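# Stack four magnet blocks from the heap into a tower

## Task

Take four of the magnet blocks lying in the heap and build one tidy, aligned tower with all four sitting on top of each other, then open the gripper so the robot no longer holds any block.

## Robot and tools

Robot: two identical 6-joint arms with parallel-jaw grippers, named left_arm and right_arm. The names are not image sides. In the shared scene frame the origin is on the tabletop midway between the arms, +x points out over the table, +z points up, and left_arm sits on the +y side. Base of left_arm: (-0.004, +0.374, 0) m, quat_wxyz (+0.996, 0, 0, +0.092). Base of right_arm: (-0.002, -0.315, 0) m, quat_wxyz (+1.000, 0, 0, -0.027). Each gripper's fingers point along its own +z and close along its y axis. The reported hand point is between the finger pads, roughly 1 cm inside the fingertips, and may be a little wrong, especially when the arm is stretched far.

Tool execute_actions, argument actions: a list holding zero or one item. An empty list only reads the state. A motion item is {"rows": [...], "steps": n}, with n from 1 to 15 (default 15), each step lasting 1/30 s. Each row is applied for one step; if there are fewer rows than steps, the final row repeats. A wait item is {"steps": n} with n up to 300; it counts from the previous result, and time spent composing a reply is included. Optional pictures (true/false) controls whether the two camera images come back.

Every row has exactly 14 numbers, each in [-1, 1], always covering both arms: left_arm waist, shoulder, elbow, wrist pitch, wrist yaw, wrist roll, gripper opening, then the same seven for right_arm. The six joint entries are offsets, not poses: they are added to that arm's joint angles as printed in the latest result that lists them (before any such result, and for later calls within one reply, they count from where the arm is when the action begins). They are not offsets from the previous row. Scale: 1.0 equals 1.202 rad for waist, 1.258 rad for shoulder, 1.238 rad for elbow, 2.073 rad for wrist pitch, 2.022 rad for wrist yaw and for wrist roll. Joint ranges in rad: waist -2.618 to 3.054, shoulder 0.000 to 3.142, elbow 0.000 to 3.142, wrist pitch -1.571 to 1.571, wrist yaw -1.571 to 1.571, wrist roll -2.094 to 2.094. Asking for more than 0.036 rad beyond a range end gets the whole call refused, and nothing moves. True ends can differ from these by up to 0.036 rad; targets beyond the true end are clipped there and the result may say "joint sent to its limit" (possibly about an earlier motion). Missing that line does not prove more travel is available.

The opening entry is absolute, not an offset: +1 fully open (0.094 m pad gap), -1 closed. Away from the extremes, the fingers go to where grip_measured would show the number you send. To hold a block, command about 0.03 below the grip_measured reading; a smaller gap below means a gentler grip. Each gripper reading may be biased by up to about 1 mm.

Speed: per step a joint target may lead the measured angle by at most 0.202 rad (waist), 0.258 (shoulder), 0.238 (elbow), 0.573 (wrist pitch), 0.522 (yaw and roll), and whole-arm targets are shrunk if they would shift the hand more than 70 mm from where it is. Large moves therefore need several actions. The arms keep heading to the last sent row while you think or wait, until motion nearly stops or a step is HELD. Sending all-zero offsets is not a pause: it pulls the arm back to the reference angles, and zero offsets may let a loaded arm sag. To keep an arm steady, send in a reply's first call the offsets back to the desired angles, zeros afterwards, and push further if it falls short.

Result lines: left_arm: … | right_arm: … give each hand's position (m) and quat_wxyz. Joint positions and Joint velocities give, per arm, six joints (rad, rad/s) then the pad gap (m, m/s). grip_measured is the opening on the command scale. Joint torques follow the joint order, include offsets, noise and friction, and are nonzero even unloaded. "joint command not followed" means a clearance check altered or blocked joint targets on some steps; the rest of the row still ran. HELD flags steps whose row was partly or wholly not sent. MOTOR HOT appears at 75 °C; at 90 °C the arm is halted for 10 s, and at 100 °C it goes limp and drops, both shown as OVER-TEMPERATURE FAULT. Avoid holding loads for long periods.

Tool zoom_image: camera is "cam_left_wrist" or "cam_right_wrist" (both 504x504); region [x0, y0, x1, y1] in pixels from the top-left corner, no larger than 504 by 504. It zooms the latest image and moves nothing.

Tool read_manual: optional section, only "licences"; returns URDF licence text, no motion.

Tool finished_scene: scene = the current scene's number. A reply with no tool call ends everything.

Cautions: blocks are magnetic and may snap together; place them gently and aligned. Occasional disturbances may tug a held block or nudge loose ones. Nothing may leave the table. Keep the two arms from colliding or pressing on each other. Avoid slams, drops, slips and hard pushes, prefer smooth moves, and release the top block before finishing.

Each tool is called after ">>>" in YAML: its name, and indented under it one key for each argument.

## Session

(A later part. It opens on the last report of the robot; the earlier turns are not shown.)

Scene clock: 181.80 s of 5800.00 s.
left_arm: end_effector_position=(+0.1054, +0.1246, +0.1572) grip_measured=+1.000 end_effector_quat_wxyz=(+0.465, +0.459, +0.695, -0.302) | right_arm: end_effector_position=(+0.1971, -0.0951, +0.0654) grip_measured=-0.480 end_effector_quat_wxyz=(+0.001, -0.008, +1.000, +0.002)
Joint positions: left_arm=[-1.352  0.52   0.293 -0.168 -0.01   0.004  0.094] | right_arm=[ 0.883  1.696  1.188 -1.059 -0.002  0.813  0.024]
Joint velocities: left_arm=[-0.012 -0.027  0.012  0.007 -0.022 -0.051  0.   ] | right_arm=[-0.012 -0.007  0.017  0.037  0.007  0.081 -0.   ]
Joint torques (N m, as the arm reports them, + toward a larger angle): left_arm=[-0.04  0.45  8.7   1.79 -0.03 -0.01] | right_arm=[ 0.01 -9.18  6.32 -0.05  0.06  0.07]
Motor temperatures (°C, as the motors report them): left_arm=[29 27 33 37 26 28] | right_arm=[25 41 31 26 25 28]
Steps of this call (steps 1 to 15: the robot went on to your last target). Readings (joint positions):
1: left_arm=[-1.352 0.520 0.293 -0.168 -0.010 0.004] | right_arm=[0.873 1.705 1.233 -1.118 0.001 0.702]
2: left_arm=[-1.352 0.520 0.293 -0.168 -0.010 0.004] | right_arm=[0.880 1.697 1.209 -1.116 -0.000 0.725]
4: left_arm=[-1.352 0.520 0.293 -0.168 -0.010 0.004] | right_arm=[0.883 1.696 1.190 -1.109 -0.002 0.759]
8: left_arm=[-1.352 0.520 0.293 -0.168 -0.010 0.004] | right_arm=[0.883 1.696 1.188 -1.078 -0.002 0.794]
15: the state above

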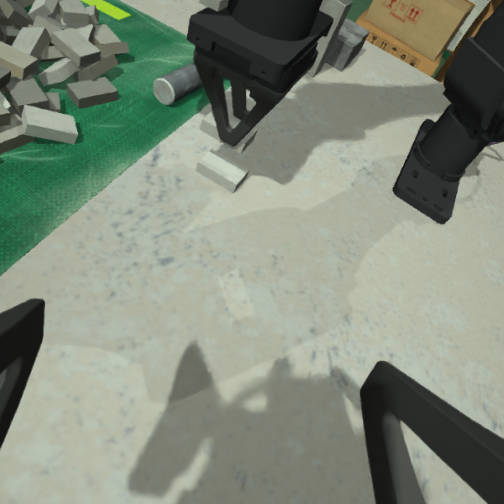

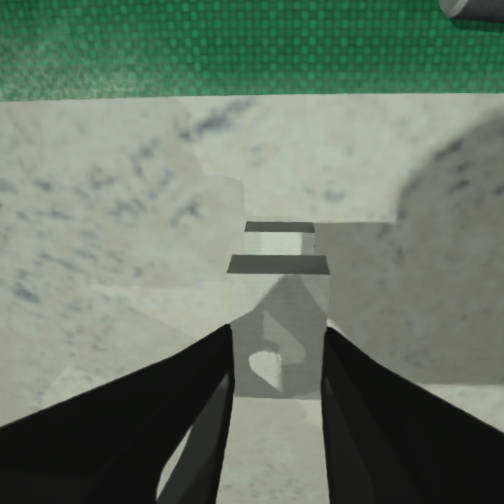

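>>> execute_actions:
  actions:
    - {"rows":[[0,0,0,0,0,0,1,0.008,0,-0.015,0.012,0,0.013,-0.52],[0,0,0,0,0,0,1,0.014,0,-0.022,0.017,0,0.013,-0.52],[0,0,0,0,0,0,1,0.018,0,-0.029,0.022,0,0.013,-0.52],[0,0,0,0,0,0,1,0.022,0,-0.036,0.027,0,0.013,-0.52],[0,0,0,0,0,0,1,0.022,0,-0.043,0.032,0,0.013,-0.52],[0,0,0,0,0,0,1,0.022,0,-0.05,0.037,0,0.013,-0.52],[0,0,0,0,0,0,1,0.022,0,-0.057,0.04,0,0.013,-0.52],[0,0,0,0,0,0,1,0.022,0,-0.063,0.04,0,0.013,-0.52]],"steps":15}
  pictures: false

>>> execute_actions:
  actions:
    - {"steps":8}

>>> zoom_image:
  camera: "cam_left_wrist"
  region: [170,110,290,210]

>>> zoom_image:
  camera: "cam_right_wrist"
  region: [200,190,368,310]

Scene clock: 190.77 s of 5800.00 s.
left_arm: end_effector_position=(+0.1054, +0.1246, +0.1572) grip_measured=+1.000 end_effector_quat_wxyz=(+0.465, +0.459, +0.695, -0.302) | right_arm: end_effector_position=(+0.1890, -0.0956, +0.0500) grip_measured=-0.480 end_effector_quat_wxyz=(-0.002, -0.007, +1.000, +0.001)
Joint positions: left_arm=[-1.352  0.52   0.293 -0.168 -0.01   0.004  0.094] | right_arm=[ 0.901  1.696  1.125 -0.999 -0.004  0.833  0.024]
Joint velocities: left_arm=[-0.012 -0.007 -0.007 -0.037  0.007 -0.022  0.   ] | right_arm=[-0.017  0.002  0.007  0.125  0.007 -0.007 -0.   ]
Joint torques (N m, as the arm reports them, + toward a larger angle): left_arm=[0.07 0.52 8.76 1.82 0.   0.  ] | right_arm=[ 0.65 -7.13  5.5  -0.07  0.02  0.05]
Motor temperatures (°C, as the motors report them): left_arm=[29 27 33 37 26 28] | right_arm=[25 40 31 26 25 28]
Steps of this call (steps 1 to 15: the robot went on to your last target; steps 16 to 90: nothing new was sent; then 5.47 s passed at rest; steps 91 to 105: all 15 steps of this action). Readings (joint positions):
91: left_arm=[-1.352 0.520 0.293 -0.168 -0.010 0.004] | right_arm=[0.883 1.696 1.188 -1.055 -0.002 0.821]
92: left_arm=[-1.352 0.520 0.293 -0.168 -0.010 0.004] | right_arm=[0.883 1.696 1.188 -1.054 -0.002 0.824]
94: left_arm=[-1.352 0.520 0.293 -0.168 -0.010 0.004] | right_arm=[0.888 1.696 1.181 -1.041 -0.002 0.827]
98: left_arm=[-1.352 0.520 0.293 -0.168 -0.010 0.004] | right_arm=[0.900 1.696 1.144 -1.012 -0.003 0.831]
105: the state above

Scene clock: 191.03 s of 5800.00 s.
left_arm: end_effector_position=(+0.1054, +0.1246, +0.1572) grip_measured=+1.000 end_effector_quat_wxyz=(+0.465, +0.459, +0.695, -0.302) | right_arm: end_effector_position=(+0.1901, -0.0944, +0.0500) grip_measured=-0.480 end_effector_quat_wxyz=(+0.001, -0.007, +1.000, +0.004)
Joint positions: left_arm=[-1.352  0.52   0.293 -0.168 -0.01   0.004  0.094] | right_arm=[ 0.901  1.696  1.125 -0.993 -0.004  0.833  0.024]
Joint velocities: left_arm=[-0.007  0.007  0.007  0.037 -0.007 -0.007  0.   ] | right_arm=[ 0.002  0.017 -0.022 -0.037  0.051  0.037 -0.   ]
Joint torques (N m, as the arm reports them, + toward a larger angle): left_arm=[ 0.06  0.48  8.63  1.82 -0.02  0.01] | right_arm=[ 0.71 -6.89  5.41 -0.04  0.01  0.06]
Motor temperatures (°C, as the motors report them): left_arm=[29 27 33 37 26 28] | right_arm=[25 40 31 26 25 28]
Steps of this call (steps 1 to 8: the robot went on to your last target). Readings (joint positions):
1: left_arm=[-1.352 0.520 0.293 -0.168 -0.010 0.004] | right_arm=[0.901 1.696 1.125 -0.998 -0.004 0.833]
2: left_arm=[-1.352 0.520 0.293 -0.168 -0.010 0.004] | right_arm=[0.901 1.696 1.125 -0.996 -0.004 0.833]
4: left_arm=[-1.352 0.520 0.293 -0.168 -0.010 0.004] | right_arm=[0.901 1.696 1.125 -0.994 -0.004 0.833]
8: the state above

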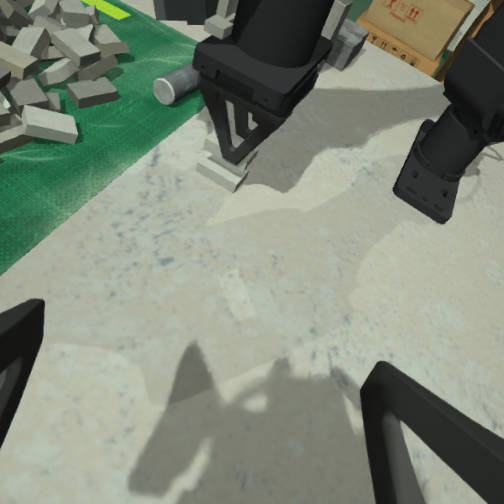

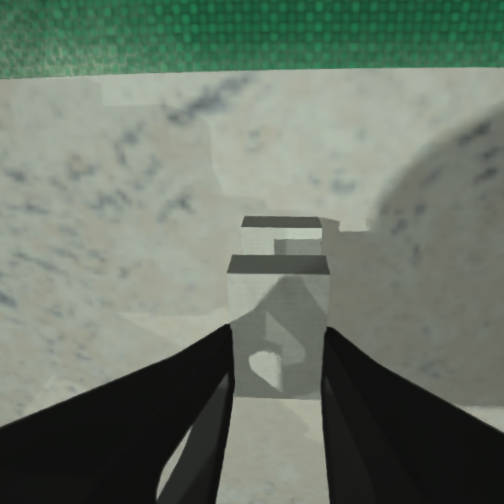

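Region (170, 110, 290, 210) of cam_left_wrist's 504x504 image, scaled by 4.200, with more detail than that image has.

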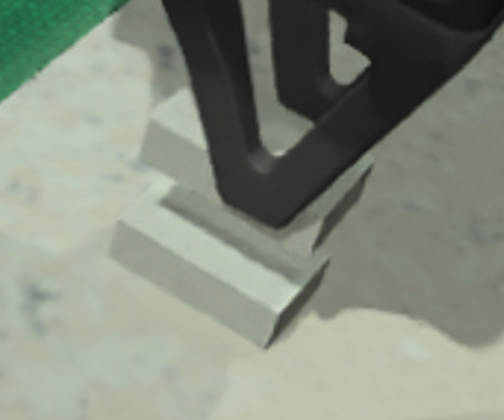

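Region (200, 190, 368, 310) of cam_right_wrist's 504x504 image, scaled by 3.000, with more detail than that image has; it fills the top 360 rows of this view, and the rest is white.

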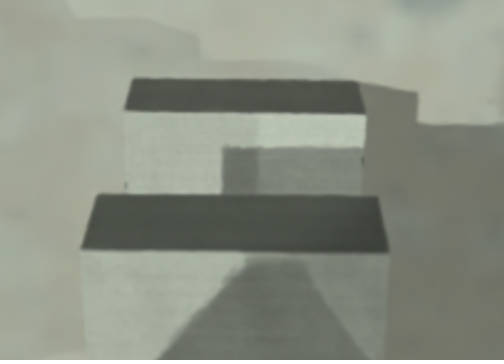

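>>> execute_actions:
  actions:
    - {"rows":[[0,0,0,0,0,0,1,0,0.006,-0.014,0.011,0,0,-0.52],[0,0,0,0,0,0,1,0,0.009,-0.018,0.015,0,0,-0.52],[0,0,0,0,0,0,1,0,0.011,-0.022,0.018,0,0,-0.52],[0,0,0,0,0,0,1,0,0.013,-0.026,0.021,0,0,-0.52],[0,0,0,0,0,0,1,0,0.015,-0.03,0.024,0,0,-0.52],[0,0,0,0,0,0,1,0,0.018,-0.034,0.027,0,0,-0.52],[0,0,0,0,0,0,1,0,0.02,-0.037,0.03,0,0,-0.52],[0,0,0,0,0,0,1,0,0.022,-0.04,0.032,0,0,-0.52]],"steps":15}
  pictures: false

>>> execute_actions:
  actions:
    - {"steps":8}

>>> zoom_image:
  camera: "cam_left_wrist"
  region: [170,110,290,210]

>>> zoom_image:
  camera: "cam_right_wrist"
  region: [200,190,368,310]

Scene clock: 197.77 s of 5800.00 s.
left_arm: end_effector_position=(+0.1054, +0.1246, +0.1572) grip_measured=+1.000 end_effector_quat_wxyz=(+0.465, +0.459, +0.695, -0.302) | right_arm: end_effector_position=(+0.1882, -0.0962, +0.0350) grip_measured=-0.480 end_effector_quat_wxyz=(-0.005, -0.007, +1.000, -0.002)
Joint positions: left_arm=[-1.352  0.52   0.293 -0.168 -0.01   0.004  0.094] | right_arm=[ 0.901  1.721  1.09  -0.949 -0.005  0.833  0.024]
Joint velocities: left_arm=[-0.017 -0.017  0.002 -0.007  0.037 -0.037  0.   ] | right_arm=[-0.002 -0.002 -0.002  0.051 -0.066  0.022  0.   ]
Joint torques (N m, as the arm reports them, + toward a larger angle): left_arm=[-0.06  0.46  8.54  1.8   0.01  0.03] | right_arm=[-0.02 -6.84  5.15 -0.08 -0.01 -0.02]
Motor temperatures (°C, as the motors report them): left_arm=[29 27 34 38 26 28] | right_arm=[25 39 30 26 25 28]
Steps of this call (steps 1 to 15: the robot went on to your last target; steps 16 to 90: nothing new was sent; then 3.23 s passed at rest; steps 91 to 105: all 15 steps of this action). Readings (joint positions):
91: left_arm=[-1.352 0.520 0.293 -0.168 -0.010 0.004] | right_arm=[0.901 1.696 1.125 -0.992 -0.004 0.833]
92: left_arm=[-1.352 0.520 0.293 -0.168 -0.010 0.004] | right_arm=[0.901 1.696 1.125 -0.990 -0.004 0.833]
94: left_arm=[-1.352 0.520 0.293 -0.168 -0.010 0.004] | right_arm=[0.901 1.697 1.125 -0.984 -0.004 0.833]
98: left_arm=[-1.352 0.520 0.293 -0.168 -0.010 0.004] | right_arm=[0.901 1.708 1.107 -0.959 -0.004 0.833]
105: the state above

Scene clock: 198.03 s of 5800.00 s.
left_arm: end_effector_position=(+0.1054, +0.1246, +0.1572) grip_measured=+1.000 end_effector_quat_wxyz=(+0.465, +0.459, +0.695, -0.302) | right_arm: end_effector_position=(+0.1891, -0.0952, +0.0350) grip_measured=-0.480 end_effector_quat_wxyz=(-0.003, -0.007, +1.000, +0.000)
Joint positions: left_arm=[-1.352  0.52   0.293 -0.168 -0.01   0.004  0.094] | right_arm=[ 0.901  1.721  1.09  -0.943 -0.005  0.833  0.024]
Joint velocities: left_arm=[ 0.002 -0.002 -0.002  0.022  0.007  0.037  0.   ] | right_arm=[-0.007 -0.002 -0.007 -0.007  0.022  0.007 -0.   ]
Joint torques (N m, as the arm reports them, + toward a larger angle): left_arm=[-0.15  0.47  8.75  1.81  0.01  0.01] | right_arm=[-0.02 -6.74  5.26 -0.05  0.   -0.02]
Motor temperatures (°C, as the motors report them): left_arm=[29 27 34 38 26 28] | right_arm=[25 39 30 26 25 28]
Steps of this call (steps 1 to 8: the robot went on to your last target). Readings (joint positions):
1: left_arm=[-1.352 0.520 0.293 -0.168 -0.010 0.004] | right_arm=[0.901 1.721 1.090 -0.947 -0.005 0.833]
2: left_arm=[-1.352 0.520 0.293 -0.168 -0.010 0.004] | right_arm=[0.901 1.721 1.090 -0.946 -0.005 0.833]
4: left_arm=[-1.352 0.520 0.293 -0.168 -0.010 0.004] | right_arm=[0.901 1.721 1.090 -0.944 -0.005 0.833]
8: the state above

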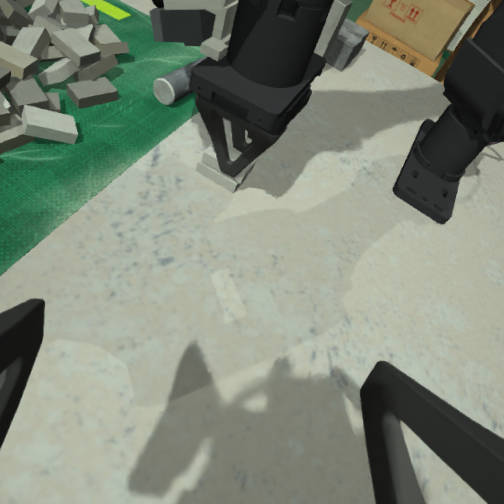

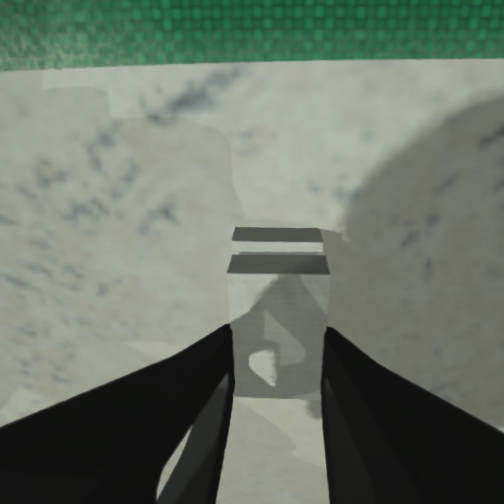

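Region (170, 110, 290, 210) of cam_left_wrist's 504x504 image, scaled by 4.200, with more detail than that image has.

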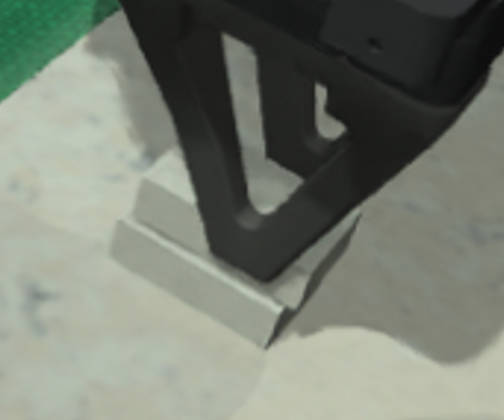

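Region (200, 190, 368, 310) of cam_right_wrist's 504x504 image, scaled by 3.000, with more detail than that image has; it fills the top 360 rows of this view, and the rest is white.

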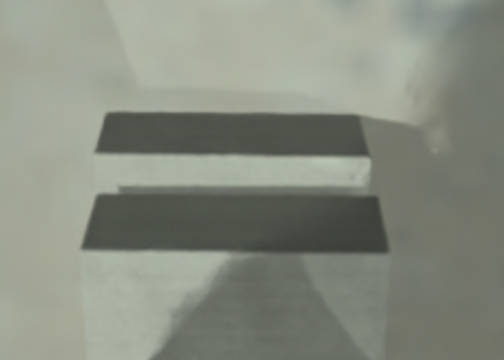

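>>> execute_actions:
  actions:
    - {"rows":[[0,0,0,0,0,0,1,-0.0115,0,0,0.013,0,0,-0.52]],"steps":12}

>>> zoom_image:
  camera: "cam_right_wrist"
  region: [200,190,368,310]

Scene clock: 200.70 s of 5800.00 s.
left_arm: end_effector_position=(+0.1054, +0.1246, +0.1572) grip_measured=+1.000 end_effector_quat_wxyz=(+0.465, +0.459, +0.695, -0.302) | right_arm: end_effector_position=(+0.1908, -0.0931, +0.0350) grip_measured=-0.480 end_effector_quat_wxyz=(+0.000, -0.007, +1.000, +0.005)
Joint positions: left_arm=[-1.352  0.52   0.293 -0.168 -0.01   0.004  0.094] | right_arm=[ 0.901  1.721  1.09  -0.932 -0.006  0.833  0.024]
Joint velocities: left_arm=[ 0.002  0.012 -0.002 -0.037  0.037 -0.051  0.   ] | right_arm=[ 0.002 -0.017  0.022 -0.007  0.022 -0.037  0.   ]
Joint torques (N m, as the arm reports them, + toward a larger angle): left_arm=[ 0.02  0.51  8.66  1.83  0.02 -0.01] | right_arm=[-1.12 -6.96  6.52 -0.06  0.01 -0.02]
Motor temperatures (°C, as the motors report them): left_arm=[29 27 34 38 26 28] | right_arm=[25 39 30 26 25 28]
Steps of this call (steps 1 to 15: the robot went on to your last target; steps 16 to 68: nothing new was sent; steps 69 to 80: all 12 steps of this action). Readings (joint positions):
69: left_arm=[-1.352 0.520 0.293 -0.168 -0.010 0.004] | right_arm=[0.901 1.721 1.090 -0.941 -0.005 0.833]
70: left_arm=[-1.352 0.520 0.293 -0.168 -0.010 0.004] | right_arm=[0.901 1.721 1.090 -0.940 -0.005 0.833]
72: left_arm=[-1.352 0.520 0.293 -0.168 -0.010 0.004] | right_arm=[0.901 1.721 1.090 -0.936 -0.005 0.833]
76: left_arm=[-1.352 0.520 0.293 -0.168 -0.010 0.004] | right_arm=[0.901 1.721 1.090 -0.933 -0.006 0.833]
80: the state above

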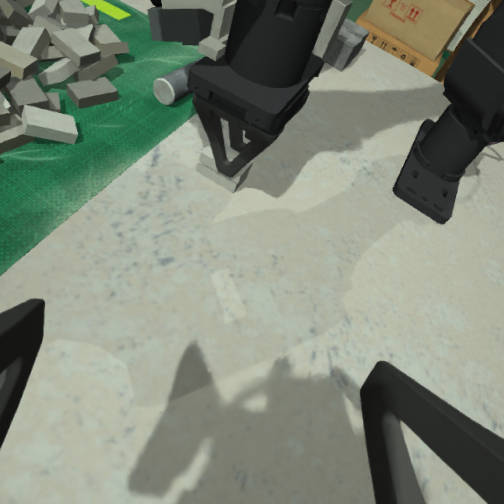

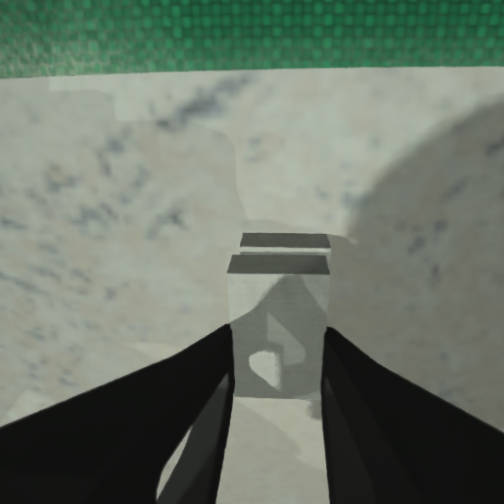

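Region (200, 190, 368, 310) of cam_right_wrist's 504x504 image, scaled by 3.000, with more detail than that image has; it fills the top 360 rows of this view, and the rest is white.

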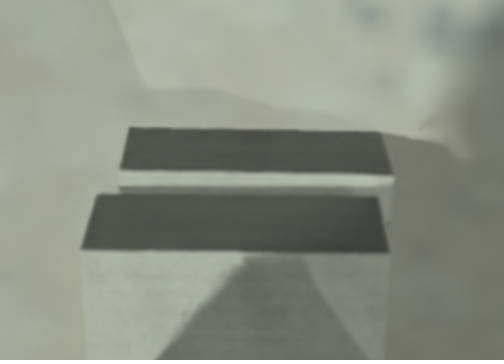

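>>> execute_actions:
  actions:
    - {"rows":[[0,0,0,0,0,0,1,-0.0135,0,0,0,0,0,-0.52]],"steps":10}
  pictures: false

Scene clock: 202.97 s of 5800.00 s.
left_arm: end_effector_position=(+0.1054, +0.1246, +0.1572) grip_measured=+1.000 end_effector_quat_wxyz=(+0.465, +0.459, +0.695, -0.302) | right_arm: end_effector_position=(+0.1921, -0.0941, +0.0350) grip_measured=-0.480 end_effector_quat_wxyz=(-0.000, -0.004, +1.000, +0.005)
Joint positions: left_arm=[-1.352  0.52   0.293 -0.168 -0.01   0.004  0.094] | right_arm=[ 0.895  1.721  1.09  -0.932 -0.007  0.833  0.024]
Joint velocities: left_arm=[-0.002  0.007 -0.007 -0.007 -0.007  0.037  0.   ] | right_arm=[-0.017  0.007 -0.002 -0.022  0.037 -0.022  0.001]
Joint torques (N m, as the arm reports them, + toward a larger angle): left_arm=[-0.04  0.57  8.65  1.82 -0.01  0.  ] | right_arm=[-0.79 -6.96  6.53 -0.18 -0.01 -0.02]
Motor temperatures (°C, as the motors report them): left_arm=[29 27 34 38 26 28] | right_arm=[25 38 30 26 25 28]
Steps of this call (steps 1 to 15: the robot went on to your last target; steps 16 to 58: nothing new was sent; steps 59 to 68: all 10 steps of this action). Readings (joint positions):
59: left_arm=[-1.352 0.520 0.293 -0.168 -0.010 0.004] | right_arm=[0.900 1.721 1.090 -0.932 -0.006 0.833]
60: left_arm=[-1.352 0.520 0.293 -0.168 -0.010 0.004] | right_arm=[0.899 1.721 1.090 -0.932 -0.007 0.833]
62: left_arm=[-1.352 0.520 0.293 -0.168 -0.010 0.004] | right_arm=[0.896 1.721 1.090 -0.932 -0.007 0.833]
66: left_arm=[-1.352 0.520 0.293 -0.168 -0.010 0.004] | right_arm=[0.895 1.721 1.090 -0.932 -0.007 0.833]
68: the state above

>>> execute_actions:
  actions:
    - {"rows":[[0,0,0,0,0,0,1,0,0,-0.015,0.003,0,0,-0.52],[0,0,0,0,0,0,1,0,0,-0.019,0.003,0,0,-0.52],[0,0,0,0,0,0,1,0,0,-0.022,0.003,0,0,-0.52],[0,0,0,0,0,0,1,0,0,-0.024,0.003,0,0,-0.52]],"steps":12}

>>> zoom_image:
  camera: "cam_right_wrist"
  region: [200,190,368,310]

Scene clock: 205.87 s of 5800.00 s.
left_arm: end_effector_position=(+0.1054, +0.1246, +0.1572) grip_measured=+1.000 end_effector_quat_wxyz=(+0.465, +0.459, +0.695, -0.302) | right_arm: end_effector_position=(+0.1920, -0.0940, +0.0350) grip_measured=-0.480 end_effector_quat_wxyz=(-0.000, -0.004, +1.000, +0.005)
Joint positions: left_arm=[-1.352  0.52   0.293 -0.168 -0.01   0.004  0.094] | right_arm=[ 0.895  1.721  1.09  -0.932 -0.008  0.833  0.024]
Joint velocities: left_arm=[-0.002 -0.002 -0.002  0.022 -0.022 -0.007  0.   ] | right_arm=[-0.012 -0.017 -0.002  0.022  0.007 -0.051 -0.   ]
Joint torques (N m, as the arm reports them, + toward a larger angle): left_arm=[-0.02  0.55  8.66  1.81 -0.03  0.02] | right_arm=[-0.02 -6.96  4.04 -0.11 -0.01 -0.02]
Motor temperatures (°C, as the motors report them): left_arm=[29 27 34 38 26 28] | right_arm=[25 38 30 26 25 28]
Steps of this call (steps 1 to 15: the robot went on to your last target; steps 16 to 75: nothing new was sent; steps 76 to 87: all 12 steps of this action). Readings (joint positions):
76: left_arm=[-1.352 0.520 0.293 -0.168 -0.010 0.004] | right_arm=[0.895 1.721 1.090 -0.932 -0.007 0.833]
77: left_arm=[-1.352 0.520 0.293 -0.168 -0.010 0.004] | right_arm=[0.895 1.721 1.090 -0.932 -0.007 0.833]
79: left_arm=[-1.352 0.520 0.293 -0.168 -0.010 0.004] | right_arm=[0.895 1.721 1.090 -0.932 -0.007 0.833]
83: left_arm=[-1.352 0.520 0.293 -0.168 -0.010 0.004] | right_arm=[0.895 1.721 1.090 -0.932 -0.007 0.833]
87: the state above

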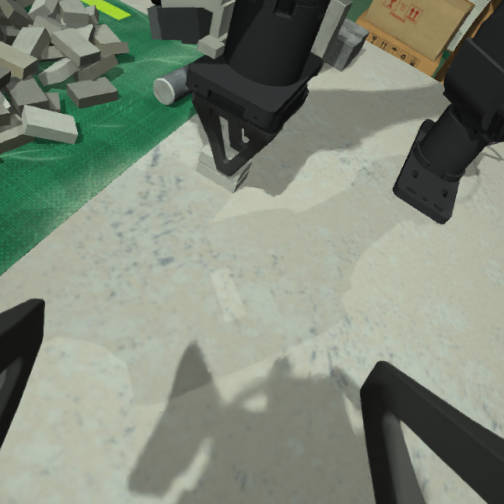

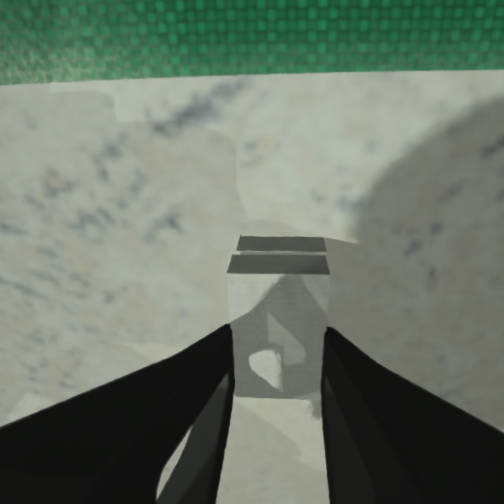

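Region (200, 190, 368, 310) of cam_right_wrist's 504x504 image, scaled by 3.000, with more detail than that image has; it fills the top 360 rows of this view, and the rest is white.

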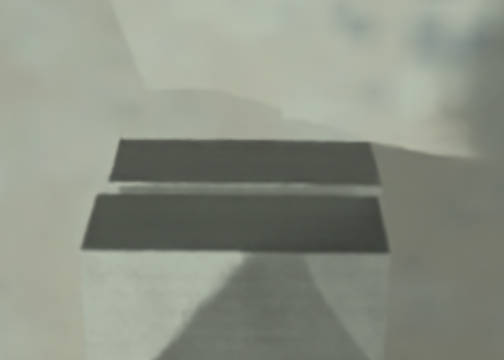

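>>> execute_actions:
  actions:
    - {"rows":[[0,0,0,0,0,0,1,0,0,-0.024,0.0135,0,0,-0.52],[0,0,0,0,0,0,1,0,0,-0.028,0.0135,0,0,-0.52]],"steps":15}

>>> zoom_image:
  camera: "cam_right_wrist"
  region: [200,190,368,310]

>>> zoom_image:
  camera: "cam_left_wrist"
  region: [170,110,290,210]

Scene clock: 208.93 s of 5800.00 s.
left_arm: end_effector_position=(+0.1054, +0.1246, +0.1572) grip_measured=+1.000 end_effector_quat_wxyz=(+0.465, +0.459, +0.695, -0.302) | right_arm: end_effector_position=(+0.1910, -0.0949, +0.0322) grip_measured=-0.480 end_effector_quat_wxyz=(-0.001, -0.004, +1.000, +0.005)
Joint positions: left_arm=[-1.352  0.52   0.293 -0.168 -0.01   0.004  0.094] | right_arm=[ 0.895  1.721  1.078 -0.921 -0.008  0.833  0.024]
Joint velocities: left_arm=[ 0.017 -0.007  0.002 -0.051 -0.037 -0.007  0.   ] | right_arm=[-0.007  0.002  0.002 -0.007 -0.007 -0.007  0.001]
Joint torques (N m, as the arm reports them, + toward a larger angle): left_arm=[-0.12  0.43  8.74  1.84 -0.02  0.02] | right_arm=[ 0.01 -6.96  4.59 -0.01 -0.02 -0.01]
Motor temperatures (°C, as the motors report them): left_arm=[29 27 34 38 26 28] | right_arm=[25 38 30 26 25 28]
Steps of this call (steps 1 to 15: the robot went on to your last target; steps 16 to 77: nothing new was sent; steps 78 to 92: all 15 steps of this action). Readings (joint positions):
78: left_arm=[-1.352 0.520 0.293 -0.168 -0.010 0.004] | right_arm=[0.895 1.721 1.090 -0.931 -0.008 0.833]
79: left_arm=[-1.352 0.520 0.293 -0.168 -0.010 0.004] | right_arm=[0.895 1.721 1.088 -0.927 -0.008 0.833]
81: left_arm=[-1.352 0.520 0.293 -0.168 -0.010 0.004] | right_arm=[0.895 1.721 1.081 -0.922 -0.008 0.833]
85: left_arm=[-1.352 0.520 0.293 -0.168 -0.010 0.004] | right_arm=[0.895 1.721 1.078 -0.921 -0.008 0.833]
92: the state above

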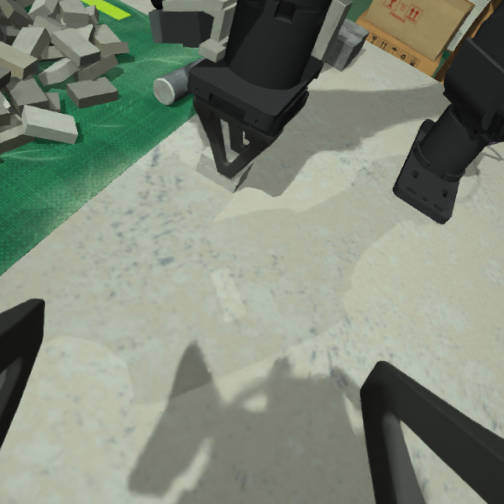

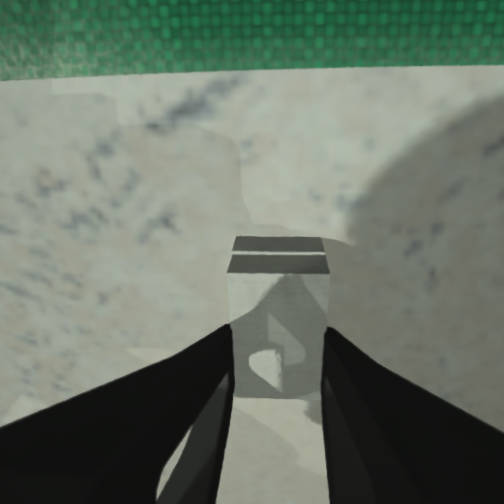

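Region (200, 190, 368, 310) of cam_right_wrist's 504x504 image, scaled by 3.000, with more detail than that image has; it fills the top 360 rows of this view, and the rest is white.

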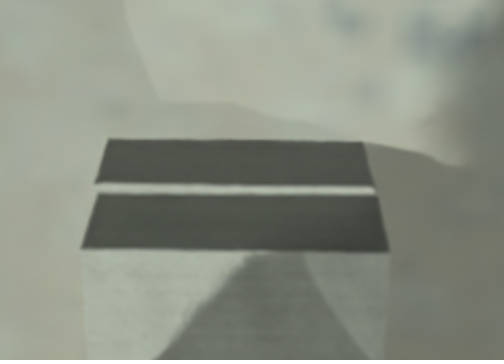

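Region (170, 110, 290, 210) of cam_left_wrist's 504x504 image, scaled by 4.200, with more detail than that image has.

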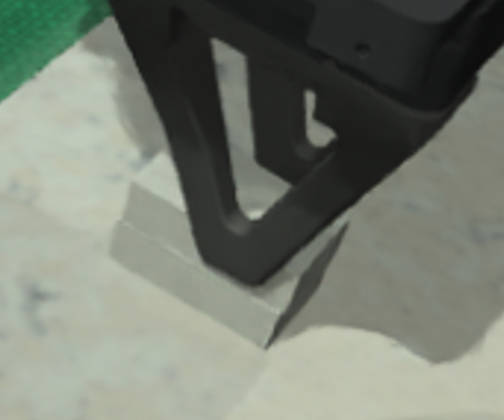

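>>> execute_actions:
  actions:
    - {"rows":[[0,0,0,0,0,0,1,0,0,0,0,0,0,-0.46],[0,0,0,0,0,0,1,0,0,0,0,0,0,-0.4],[0,0,0,0,0,0,1,0,0,0,0,0,0,-0.25],[0,0,0,0,0,0,1,0,0,0,0,0,0,-0.05],[0,0,0,0,0,0,1,0,-0.01,0.02,-0.005,0,0,-0.05],[0,0,0,0,0,0,1,0,-0.018,0.033,-0.018,0,0,-0.05],[0,0,0,0,0,0,1,0,-0.023,0.046,-0.033,0,0,-0.05],[0,0,0,0,0,0,1,0,-0.028,0.06,-0.05,0,0,-0.05],[0,0,0,0,0,0,1,0,-0.033,0.075,-0.066,0,0,-0.05],[0,0,0,0,0,0,1,0,-0.038,0.09,-0.082,0,0,-0.05],[0,0,0,0,0,0,1,0,-0.044,0.105,-0.098,0,0,-0.05],[0,0,0,0,0,0,1,0,-0.05,0.12,-0.114,0,0,-0.05],[0,0,0,0,0,0,1,0,-0.055,0.135,-0.128,0,0,-0.05],[0,0,0,0,0,0,1,0,-0.06,0.15,-0.133,0,0,-0.05],[0,0,0,0,0,0,1,0,-0.064,0.167,-0.133,0,0,-0.05]],"steps":15}
  pictures: false

>>> execute_actions:
  actions:
    - {"steps":8}

Scene clock: 218.77 s of 5800.00 s.
left_arm: end_effector_position=(+0.1054, +0.1246, +0.1572) grip_measured=+1.000 end_effector_quat_wxyz=(+0.465, +0.459, +0.695, -0.302) | right_arm: end_effector_position=(+0.1922, -0.0933, +0.0782) grip_measured=-0.052 end_effector_quat_wxyz=(-0.001, -0.004, +1.000, +0.006)
Joint positions: left_arm=[-1.352  0.52   0.293 -0.168 -0.01   0.004  0.094] | right_arm=[ 0.895  1.674  1.216 -1.106 -0.009  0.833  0.045]
Joint velocities: left_arm=[-0.007  0.002  0.017  0.007  0.037 -0.007  0.   ] | right_arm=[ 0.007 -0.242  0.598 -0.549 -0.051 -0.022 -0.   ]
Joint torques (N m, as the arm reports them, + toward a larger angle): left_arm=[ 0.01  0.37  8.75  1.82 -0.01  0.  ] | right_arm=[-0.02 -8.47  9.86 -0.28  0.    0.02]
Motor temperatures (°C, as the motors report them): left_arm=[29 27 34 38 26 28] | right_arm=[25 37 30 26 25 28]
Steps of this call (steps 1 to 15: the robot went on to your last target; steps 16 to 90: nothing new was sent; then 6.33 s passed at rest; steps 91 to 105: all 15 steps of this action). Readings (joint positions):
91: left_arm=[-1.352 0.520 0.293 -0.168 -0.010 0.004] | right_arm=[0.895 1.721 1.078 -0.921 -0.008 0.833]
92: left_arm=[-1.352 0.520 0.293 -0.168 -0.010 0.004] | right_arm=[0.895 1.721 1.078 -0.921 -0.008 0.833]
94: left_arm=[-1.352 0.520 0.293 -0.168 -0.010 0.004] | right_arm=[0.895 1.721 1.078 -0.921 -0.009 0.833]
98: left_arm=[-1.352 0.520 0.293 -0.168 -0.010 0.004] | right_arm=[0.895 1.721 1.089 -0.948 -0.009 0.833]
105: the state above

Scene clock: 219.03 s of 5800.00 s.
left_arm: end_effector_position=(+0.1054, +0.1246, +0.1572) grip_measured=+1.000 end_effector_quat_wxyz=(+0.465, +0.459, +0.695, -0.302) | right_arm: end_effector_position=(+0.1918, -0.0938, +0.0961) grip_measured=-0.052 end_effector_quat_wxyz=(+0.003, -0.004, +1.000, +0.010)
Joint positions: left_arm=[-1.352  0.52   0.293 -0.168 -0.01   0.004  0.094] | right_arm=[ 0.895  1.65   1.261 -1.165 -0.009  0.833  0.045]
Joint velocities: left_arm=[ 0.007  0.002  0.002  0.11  -0.051  0.051  0.   ] | right_arm=[ 0.007 -0.012 -0.007 -0.125  0.037  0.007  0.   ]
Joint torques (N m, as the arm reports them, + toward a larger angle): left_arm=[ 0.04  0.43  8.7   1.81 -0.01 -0.02] | right_arm=[-0.02 -7.52  8.87 -0.3  -0.02 -0.01]
Motor temperatures (°C, as the motors report them): left_arm=[29 27 34 38 26 28] | right_arm=[25 37 30 26 25 28]
Steps of this call (steps 1 to 8: the robot went on to your last target). Readings (joint positions):
1: left_arm=[-1.352 0.520 0.293 -0.168 -0.010 0.004] | right_arm=[0.895 1.666 1.234 -1.120 -0.009 0.833]
2: left_arm=[-1.352 0.520 0.293 -0.168 -0.010 0.004] | right_arm=[0.895 1.659 1.248 -1.129 -0.009 0.833]
4: left_arm=[-1.352 0.520 0.293 -0.168 -0.010 0.004] | right_arm=[0.895 1.650 1.260 -1.142 -0.009 0.833]
8: the state above

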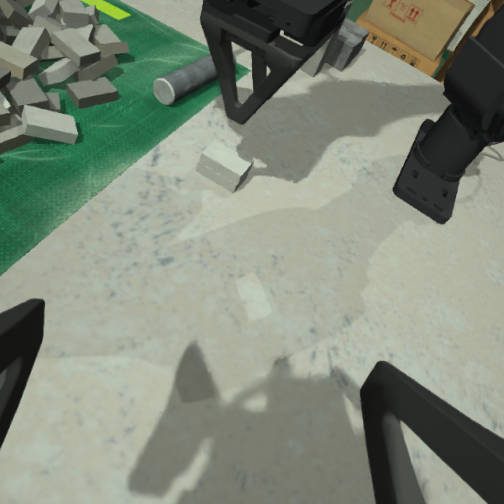

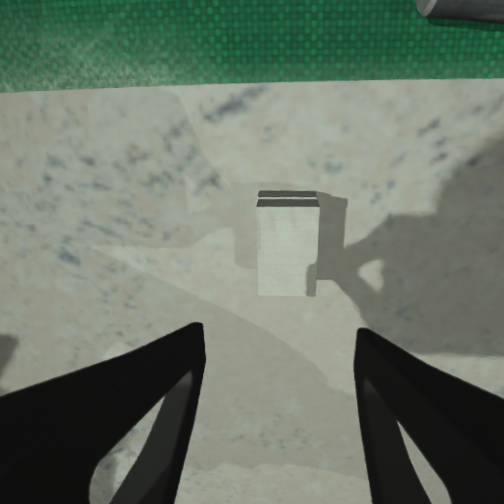

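>>> execute_actions:
  actions:
    - {"rows":[[0,0,0,0,0,0,1,-0.005,0.01,0.04,-0.02,0.005,-0.04,-0.15],[0,0,0,0,0,0,1,-0.015,0.03,0.08,-0.03,0.005,-0.09,-0.15],[0,0,0,0,0,0,1,-0.025,0.06,0.12,-0.04,0.005,-0.14,-0.15],[0,0,0,0,0,0,1,-0.035,0.09,0.165,-0.05,0.005,-0.19,-0.15],[0,0,0,0,0,0,1,-0.045,0.125,0.21,-0.06,0.005,-0.24,-0.15],[0,0,0,0,0,0,1,-0.055,0.16,0.255,-0.066,0.005,-0.29,-0.15],[0,0,0,0,0,0,1,-0.065,0.195,0.3,-0.066,0.005,-0.34,-0.15],[0,0,0,0,0,0,1,-0.075,0.23,0.345,-0.066,0.005,-0.39,-0.15],[0,0,0,0,0,0,1,-0.085,0.265,0.39,-0.066,0.005,-0.44,-0.15],[0,0,0,0,0,0,1,-0.095,0.3,0.435,-0.066,0.005,-0.49,-0.15],[0,0,0,0,0,0,1,-0.105,0.335,0.475,-0.066,0.005,-0.54,-0.15],[0,0,0,0,0,0,1,-0.113,0.365,0.51,-0.066,0.005,-0.58,-0.15],[0,0,0,0,0,0,1,-0.12,0.395,0.54,-0.066,0.005,-0.605,-0.15],[0,0,0,0,0,0,1,-0.125,0.42,0.56,-0.066,0.005,-0.605,-0.15],[0,0,0,0,0,0,1,-0.127,0.439,0.575,-0.066,0.005,-0.605,-0.15]],"steps":15}
  pictures: false

>>> execute_actions:
  actions:
    - {"steps":15}

Scene clock: 228.17 s of 5800.00 s.
left_arm: end_effector_position=(+0.1054, +0.1246, +0.1572) grip_measured=+1.000 end_effector_quat_wxyz=(+0.465, +0.459, +0.695, -0.302) | right_arm: end_effector_position=(+0.3232, -0.0353, +0.0928) grip_measured=-0.148 end_effector_quat_wxyz=(+0.026, -0.422, +0.906, +0.010)
Joint positions: left_arm=[-1.352  0.52   0.293 -0.168 -0.01   0.004  0.094] | right_arm=[ 0.758  2.144  1.906 -1.276 -0.006 -0.167  0.04 ]
Joint velocities: left_arm=[-0.012 -0.007 -0.012 -0.037 -0.022 -0.066  0.   ] | right_arm=[-0.237  0.916  0.735  0.022 -0.066 -1.399 -0.   ]
Joint torques (N m, as the arm reports them, + toward a larger angle): left_arm=[-0.16  0.49  8.72  1.82 -0.01 -0.01] | right_arm=[ -0.05 -11.07   8.83  -0.34  -0.01  -0.1 ]
Motor temperatures (°C, as the motors report them): left_arm=[29 27 34 39 26 28] | right_arm=[25 37 31 26 25 28]
Steps of this call (steps 1 to 30: the robot went on to your last target; steps 31 to 90: nothing new was sent; then 5.63 s passed at rest; steps 91 to 105: all 15 steps of this action). Readings (joint positions):
91: left_arm=[-1.352 0.520 0.293 -0.168 -0.010 0.004] | right_arm=[0.895 1.650 1.262 -1.181 -0.009 0.821]
92: left_arm=[-1.352 0.520 0.293 -0.168 -0.010 0.004] | right_arm=[0.894 1.656 1.274 -1.194 -0.009 0.792]
94: left_arm=[-1.352 0.520 0.293 -0.168 -0.010 0.004] | right_arm=[0.885 1.697 1.343 -1.231 -0.010 0.694]
98: left_arm=[-1.352 0.520 0.293 -0.168 -0.010 0.004] | right_arm=[0.840 1.853 1.571 -1.270 -0.010 0.397]
105: the state above

Scene clock: 228.67 s of 5800.00 s.
left_arm: end_effector_position=(+0.1054, +0.1246, +0.1572) grip_measured=+1.000 end_effector_quat_wxyz=(+0.465, +0.459, +0.695, -0.302) | right_arm: end_effector_position=(+0.3301, -0.0403, +0.0704) grip_measured=-0.148 end_effector_quat_wxyz=(+0.001, -0.508, +0.862, +0.000)
Joint positions: left_arm=[-1.352  0.52   0.293 -0.168 -0.01   0.004  0.094] | right_arm=[ 0.741  2.217  1.935 -1.286 -0.    -0.377  0.04 ]
Joint velocities: left_arm=[ 0.002  0.002 -0.017  0.037  0.007 -0.007  0.   ] | right_arm=[ 0.032 -0.007 -0.012  0.037 -0.022 -0.037 -0.   ]
Joint torques (N m, as the arm reports them, + toward a larger angle): left_arm=[0.01 0.49 8.71 1.8  0.03 0.01] | right_arm=[  0.18 -12.9   10.21  -0.32   0.02  -0.07]
Motor temperatures (°C, as the motors report them): left_arm=[29 27 34 39 26 28] | right_arm=[25 38 31 26 25 28]
Steps of this call (steps 1 to 15: the robot went on to your last target). Readings (joint positions):
1: left_arm=[-1.352 0.520 0.293 -0.168 -0.010 0.004] | right_arm=[0.751 2.172 1.924 -1.275 -0.005 -0.211]
2: left_arm=[-1.352 0.520 0.293 -0.168 -0.010 0.004] | right_arm=[0.746 2.191 1.931 -1.275 -0.003 -0.245]
4: left_arm=[-1.352 0.520 0.293 -0.168 -0.010 0.004] | right_arm=[0.741 2.212 1.931 -1.278 -0.001 -0.295]
8: left_arm=[-1.352 0.520 0.293 -0.168 -0.010 0.004] | right_arm=[0.741 2.217 1.933 -1.285 -0.000 -0.348]
15: the state above

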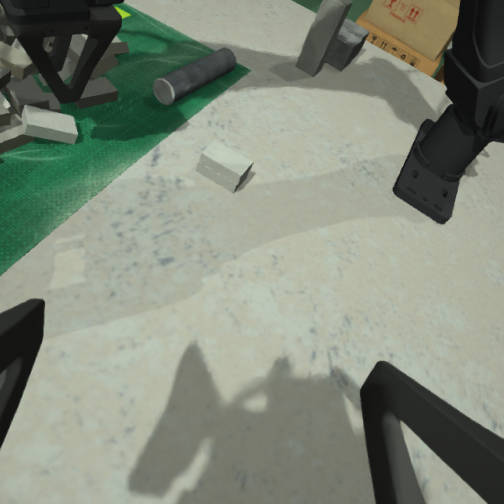

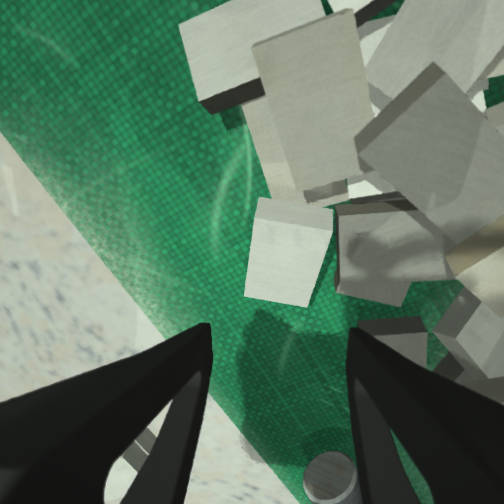

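>>> execute_actions:
  actions:
    - {"rows":[[0,0,0,0,0,0,1,-0.015,-0.02,0,0,0,-0.02,-0.2],[0,0,0,0,0,0,1,-0.03,-0.03,-0.02,0.005,0,-0.04,-0.2],[0,0,0,0,0,0,1,-0.045,-0.04,-0.035,0.01,0,-0.06,-0.2],[0,0,0,0,0,0,1,-0.06,-0.05,-0.05,0.015,0,-0.08,-0.2],[0,0,0,0,0,0,1,-0.075,-0.058,-0.065,0.022,0,-0.101,-0.2],[0,0,0,0,0,0,1,-0.09,-0.066,-0.08,0.03,0,-0.101,-0.2],[0,0,0,0,0,0,1,-0.1,-0.072,-0.095,0.038,0,-0.101,-0.2],[0,0,0,0,0,0,1,-0.108,-0.076,-0.11,0.045,0,-0.101,-0.2],[0,0,0,0,0,0,1,-0.115,-0.076,-0.125,0.052,0,-0.101,-0.2],[0,0,0,0,0,0,1,-0.115,-0.076,-0.14,0.059,0,-0.101,-0.2],[0,0,0,0,0,0,1,-0.115,-0.076,-0.15,0.059,0,-0.101,-0.2],[0,0,0,0,0,0,1,-0.115,-0.076,-0.158,0.059,0,-0.101,-0.2]],"steps":15}
  pictures: false

>>> execute_actions:
  actions:
    - {"steps":10}

Scene clock: 238.83 s of 5800.00 s.
left_arm: end_effector_position=(+0.1054, +0.1246, +0.1572) grip_measured=+1.000 end_effector_quat_wxyz=(+0.465, +0.459, +0.695, -0.302) | right_arm: end_effector_position=(+0.3500, -0.1065, +0.0596) grip_measured=-0.198 end_effector_quat_wxyz=(-0.002, -0.521, +0.853, -0.003)
Joint positions: left_arm=[-1.352  0.52   0.293 -0.168 -0.01   0.004  0.094] | right_arm=[ 0.588  2.133  1.758 -1.199  0.007 -0.562  0.038]
Joint velocities: left_arm=[-0.002  0.012 -0.007  0.022  0.007  0.051  0.   ] | right_arm=[ 0.051  0.002 -0.144  0.007 -0.007 -0.095 -0.001]
Joint torques (N m, as the arm reports them, + toward a larger angle): left_arm=[-0.09  0.38  8.71  1.82  0.01  0.04] | right_arm=[  0.82 -12.09   6.11   0.13  -0.08  -0.08]
Motor temperatures (°C, as the motors report them): left_arm=[29 26 34 39 26 28] | right_arm=[25 41 32 26 25 28]
Steps of this call (steps 1 to 15: the robot went on to your last target; steps 16 to 90: nothing new was sent; then 6.67 s passed at rest; steps 91 to 105: all 15 steps of this action). Readings (joint positions):
91: left_arm=[-1.352 0.520 0.293 -0.168 -0.010 0.004] | right_arm=[0.741 2.217 1.935 -1.286 -0.000 -0.388]
92: left_arm=[-1.352 0.520 0.293 -0.168 -0.010 0.004] | right_arm=[0.738 2.215 1.935 -1.286 -0.001 -0.400]
94: left_arm=[-1.352 0.520 0.293 -0.168 -0.010 0.004] | right_arm=[0.725 2.202 1.917 -1.277 -0.002 -0.439]
98: left_arm=[-1.352 0.520 0.293 -0.168 -0.010 0.004] | right_arm=[0.654 2.154 1.850 -1.250 -0.002 -0.519]
105: the state above

Scene clock: 239.17 s of 5800.00 s.
left_arm: end_effector_position=(+0.1054, +0.1246, +0.1572) grip_measured=+1.000 end_effector_quat_wxyz=(+0.465, +0.459, +0.695, -0.302) | right_arm: end_effector_position=(+0.3510, -0.1027, +0.0587) grip_measured=-0.198 end_effector_quat_wxyz=(+0.004, -0.529, +0.849, -0.003)
Joint positions: left_arm=[-1.352  0.52   0.293 -0.168 -0.01   0.004  0.094] | right_arm=[ 0.595  2.133  1.754 -1.184  0.007 -0.573  0.038]
Joint velocities: left_arm=[-0.012 -0.002  0.007  0.007 -0.022  0.007  0.   ] | right_arm=[ 0.002  0.002  0.012 -0.007  0.066 -0.037  0.   ]
Joint torques (N m, as the arm reports them, + toward a larger angle): left_arm=[ 0.09  0.39  8.73  1.83 -0.04  0.  ] | right_arm=[  0.63 -12.     5.78  -0.03  -0.05  -0.12]
Motor temperatures (°C, as the motors report them): left_arm=[29 26 34 39 26 28] | right_arm=[25 41 32 26 25 28]
Steps of this call (steps 1 to 10: the robot went on to your last target). Readings (joint positions):
1: left_arm=[-1.352 0.520 0.293 -0.168 -0.010 0.004] | right_arm=[0.590 2.133 1.754 -1.199 0.007 -0.565]
2: left_arm=[-1.352 0.520 0.293 -0.168 -0.010 0.004] | right_arm=[0.592 2.133 1.754 -1.197 0.007 -0.567]
4: left_arm=[-1.352 0.520 0.293 -0.168 -0.010 0.004] | right_arm=[0.594 2.133 1.754 -1.191 0.007 -0.570]
8: left_arm=[-1.352 0.520 0.293 -0.168 -0.010 0.004] | right_arm=[0.595 2.133 1.754 -1.185 0.007 -0.573]
10: the state above

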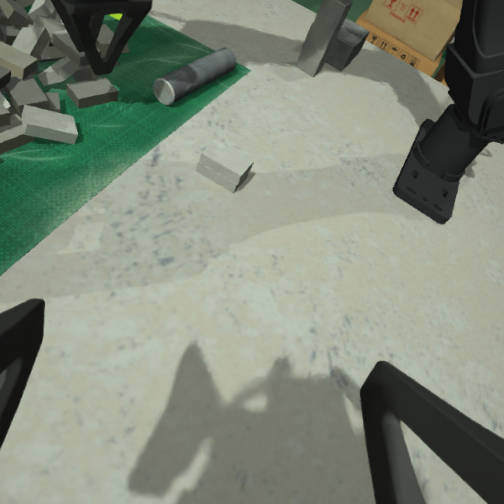

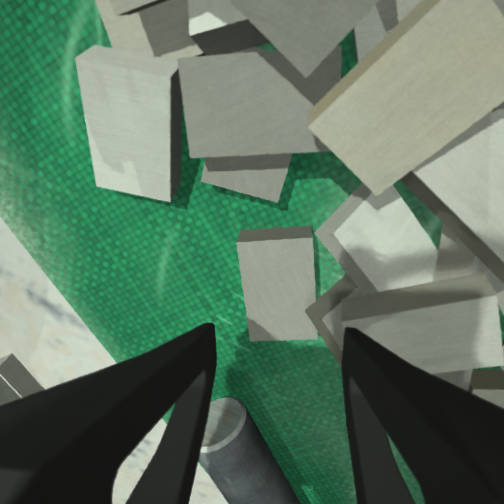

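>>> execute_actions:
  actions:
    - {"rows":[[0,0,0,0,0,0,1,0,-0.03,0,0.01,0,0.02,-0.2],[0,0,0,0,0,0,1,0,-0.05,-0.02,0.02,0,0.04,-0.2],[0,0,0,0,0,0,1,0.01,-0.07,-0.04,0.035,0,0.06,-0.2],[0,0,0,0,0,0,1,0.02,-0.09,-0.06,0.05,0,0.08,-0.2],[0,0,0,0,0,0,1,0.035,-0.11,-0.08,0.07,0,0.1,-0.2],[0,0,0,0,0,0,1,0.05,-0.125,-0.1,0.09,0,0.12,-0.2],[0,0,0,0,0,0,1,0.065,-0.14,-0.12,0.11,0,0.14,-0.2],[0,0,0,0,0,0,1,0.08,-0.15,-0.14,0.13,0,0.16,-0.2],[0,0,0,0,0,0,1,0.095,-0.159,-0.16,0.15,0,0.178,-0.2],[0,0,0,0,0,0,1,0.105,-0.159,-0.18,0.17,0,0.178,-0.2],[0,0,0,0,0,0,1,0.115,-0.159,-0.2,0.185,0,0.178,-0.2],[0,0,0,0,0,0,1,0.124,-0.159,-0.22,0.2,0,0.178,-0.2],[0,0,0,0,0,0,1,0.124,-0.159,-0.24,0.208,0,0.178,-0.2],[0,0,0,0,0,0,1,0.124,-0.159,-0.26,0.208,0,0.178,-0.2],[0,0,0,0,0,0,1,0.124,-0.159,-0.279,0.208,0,0.178,-0.2]],"steps":15}
  pictures: false

>>> execute_actions:
  actions:
    - {"steps":15}

Scene clock: 249.60 s of 5800.00 s.
left_arm: end_effector_position=(+0.1054, +0.1246, +0.1572) grip_measured=+1.000 end_effector_quat_wxyz=(+0.465, +0.459, +0.695, -0.302) | right_arm: end_effector_position=(+0.3274, -0.0380, +0.0752) grip_measured=-0.198 end_effector_quat_wxyz=(+0.141, -0.455, +0.879, +0.029)
Joint positions: left_arm=[-1.352  0.52   0.293 -0.168 -0.01   0.004  0.094] | right_arm=[ 0.752  1.931  1.482 -0.832  0.006 -0.257  0.038]
Joint velocities: left_arm=[-0.007  0.002 -0.017  0.051  0.007 -0.066  0.   ] | right_arm=[ 0.149 -0.002 -0.808  0.549 -0.095  0.286 -0.   ]
Joint torques (N m, as the arm reports them, + toward a larger angle): left_arm=[0.   0.49 8.61 1.8  0.   0.  ] | right_arm=[-1.32 -9.56  5.45  0.2   0.06  0.1 ]
Motor temperatures (°C, as the motors report them): left_arm=[29 26 34 39 26 28] | right_arm=[25 42 31 26 25 28]
Steps of this call (steps 1 to 30: the robot went on to your last target; steps 31 to 90: nothing new was sent; then 6.93 s passed at rest; steps 91 to 105: all 15 steps of this action). Readings (joint positions):
91: left_arm=[-1.352 0.520 0.293 -0.168 -0.010 0.004] | right_arm=[0.595 2.131 1.754 -1.181 0.007 -0.569]
92: left_arm=[-1.352 0.520 0.293 -0.168 -0.010 0.004] | right_arm=[0.595 2.126 1.751 -1.178 0.007 -0.556]
94: left_arm=[-1.352 0.520 0.293 -0.168 -0.010 0.004] | right_arm=[0.596 2.096 1.724 -1.151 0.007 -0.515]
98: left_arm=[-1.352 0.520 0.293 -0.168 -0.010 0.004] | right_arm=[0.633 1.993 1.638 -1.059 0.012 -0.394]
105: the state above

Scene clock: 250.10 s of 5800.00 s.
left_arm: end_effector_position=(+0.1054, +0.1246, +0.1572) grip_measured=+1.000 end_effector_quat_wxyz=(+0.465, +0.459, +0.695, -0.302) | right_arm: end_effector_position=(+0.3219, -0.0421, +0.0551) grip_measured=-0.198 end_effector_quat_wxyz=(+0.133, -0.440, +0.888, +0.030)
Joint positions: left_arm=[-1.352  0.52   0.293 -0.168 -0.01   0.004  0.094] | right_arm=[ 0.752  1.939  1.416 -0.775  0.005 -0.221  0.038]
Joint velocities: left_arm=[ 0.002 -0.002 -0.002 -0.11  -0.007 -0.081  0.   ] | right_arm=[-0.002 -0.012 -0.012 -0.037 -0.066 -0.066  0.   ]
Joint torques (N m, as the arm reports them, + toward a larger angle): left_arm=[ 0.    0.43  8.74  1.82  0.01 -0.01] | right_arm=[ -0.75 -10.15   6.65   0.35   0.01   0.05]
Motor temperatures (°C, as the motors report them): left_arm=[29 26 34 39 26 28] | right_arm=[25 42 31 26 25 28]
Steps of this call (steps 1 to 15: the robot went on to your last target). Readings (joint positions):
1: left_arm=[-1.352 0.520 0.293 -0.168 -0.010 0.004] | right_arm=[0.755 1.931 1.457 -0.819 0.005 -0.250]
2: left_arm=[-1.352 0.520 0.293 -0.168 -0.010 0.004] | right_arm=[0.755 1.933 1.438 -0.814 0.005 -0.244]
4: left_arm=[-1.352 0.520 0.293 -0.168 -0.010 0.004] | right_arm=[0.753 1.938 1.418 -0.809 0.005 -0.235]
8: left_arm=[-1.352 0.520 0.293 -0.168 -0.010 0.004] | right_arm=[0.752 1.939 1.416 -0.790 0.005 -0.226]
15: the state above

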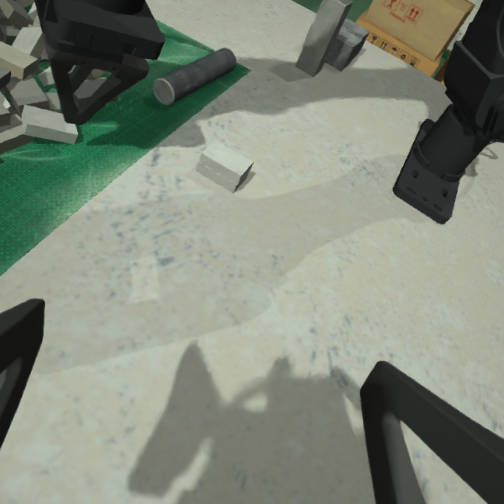

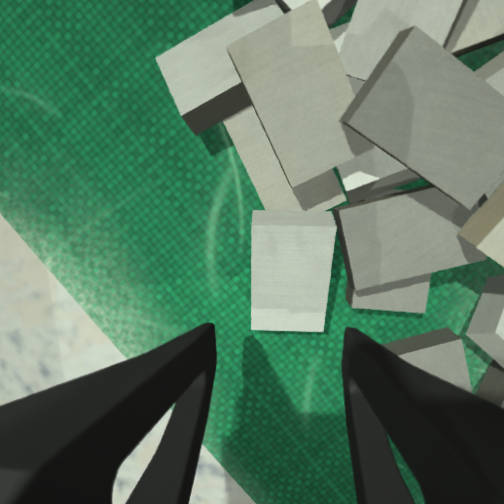

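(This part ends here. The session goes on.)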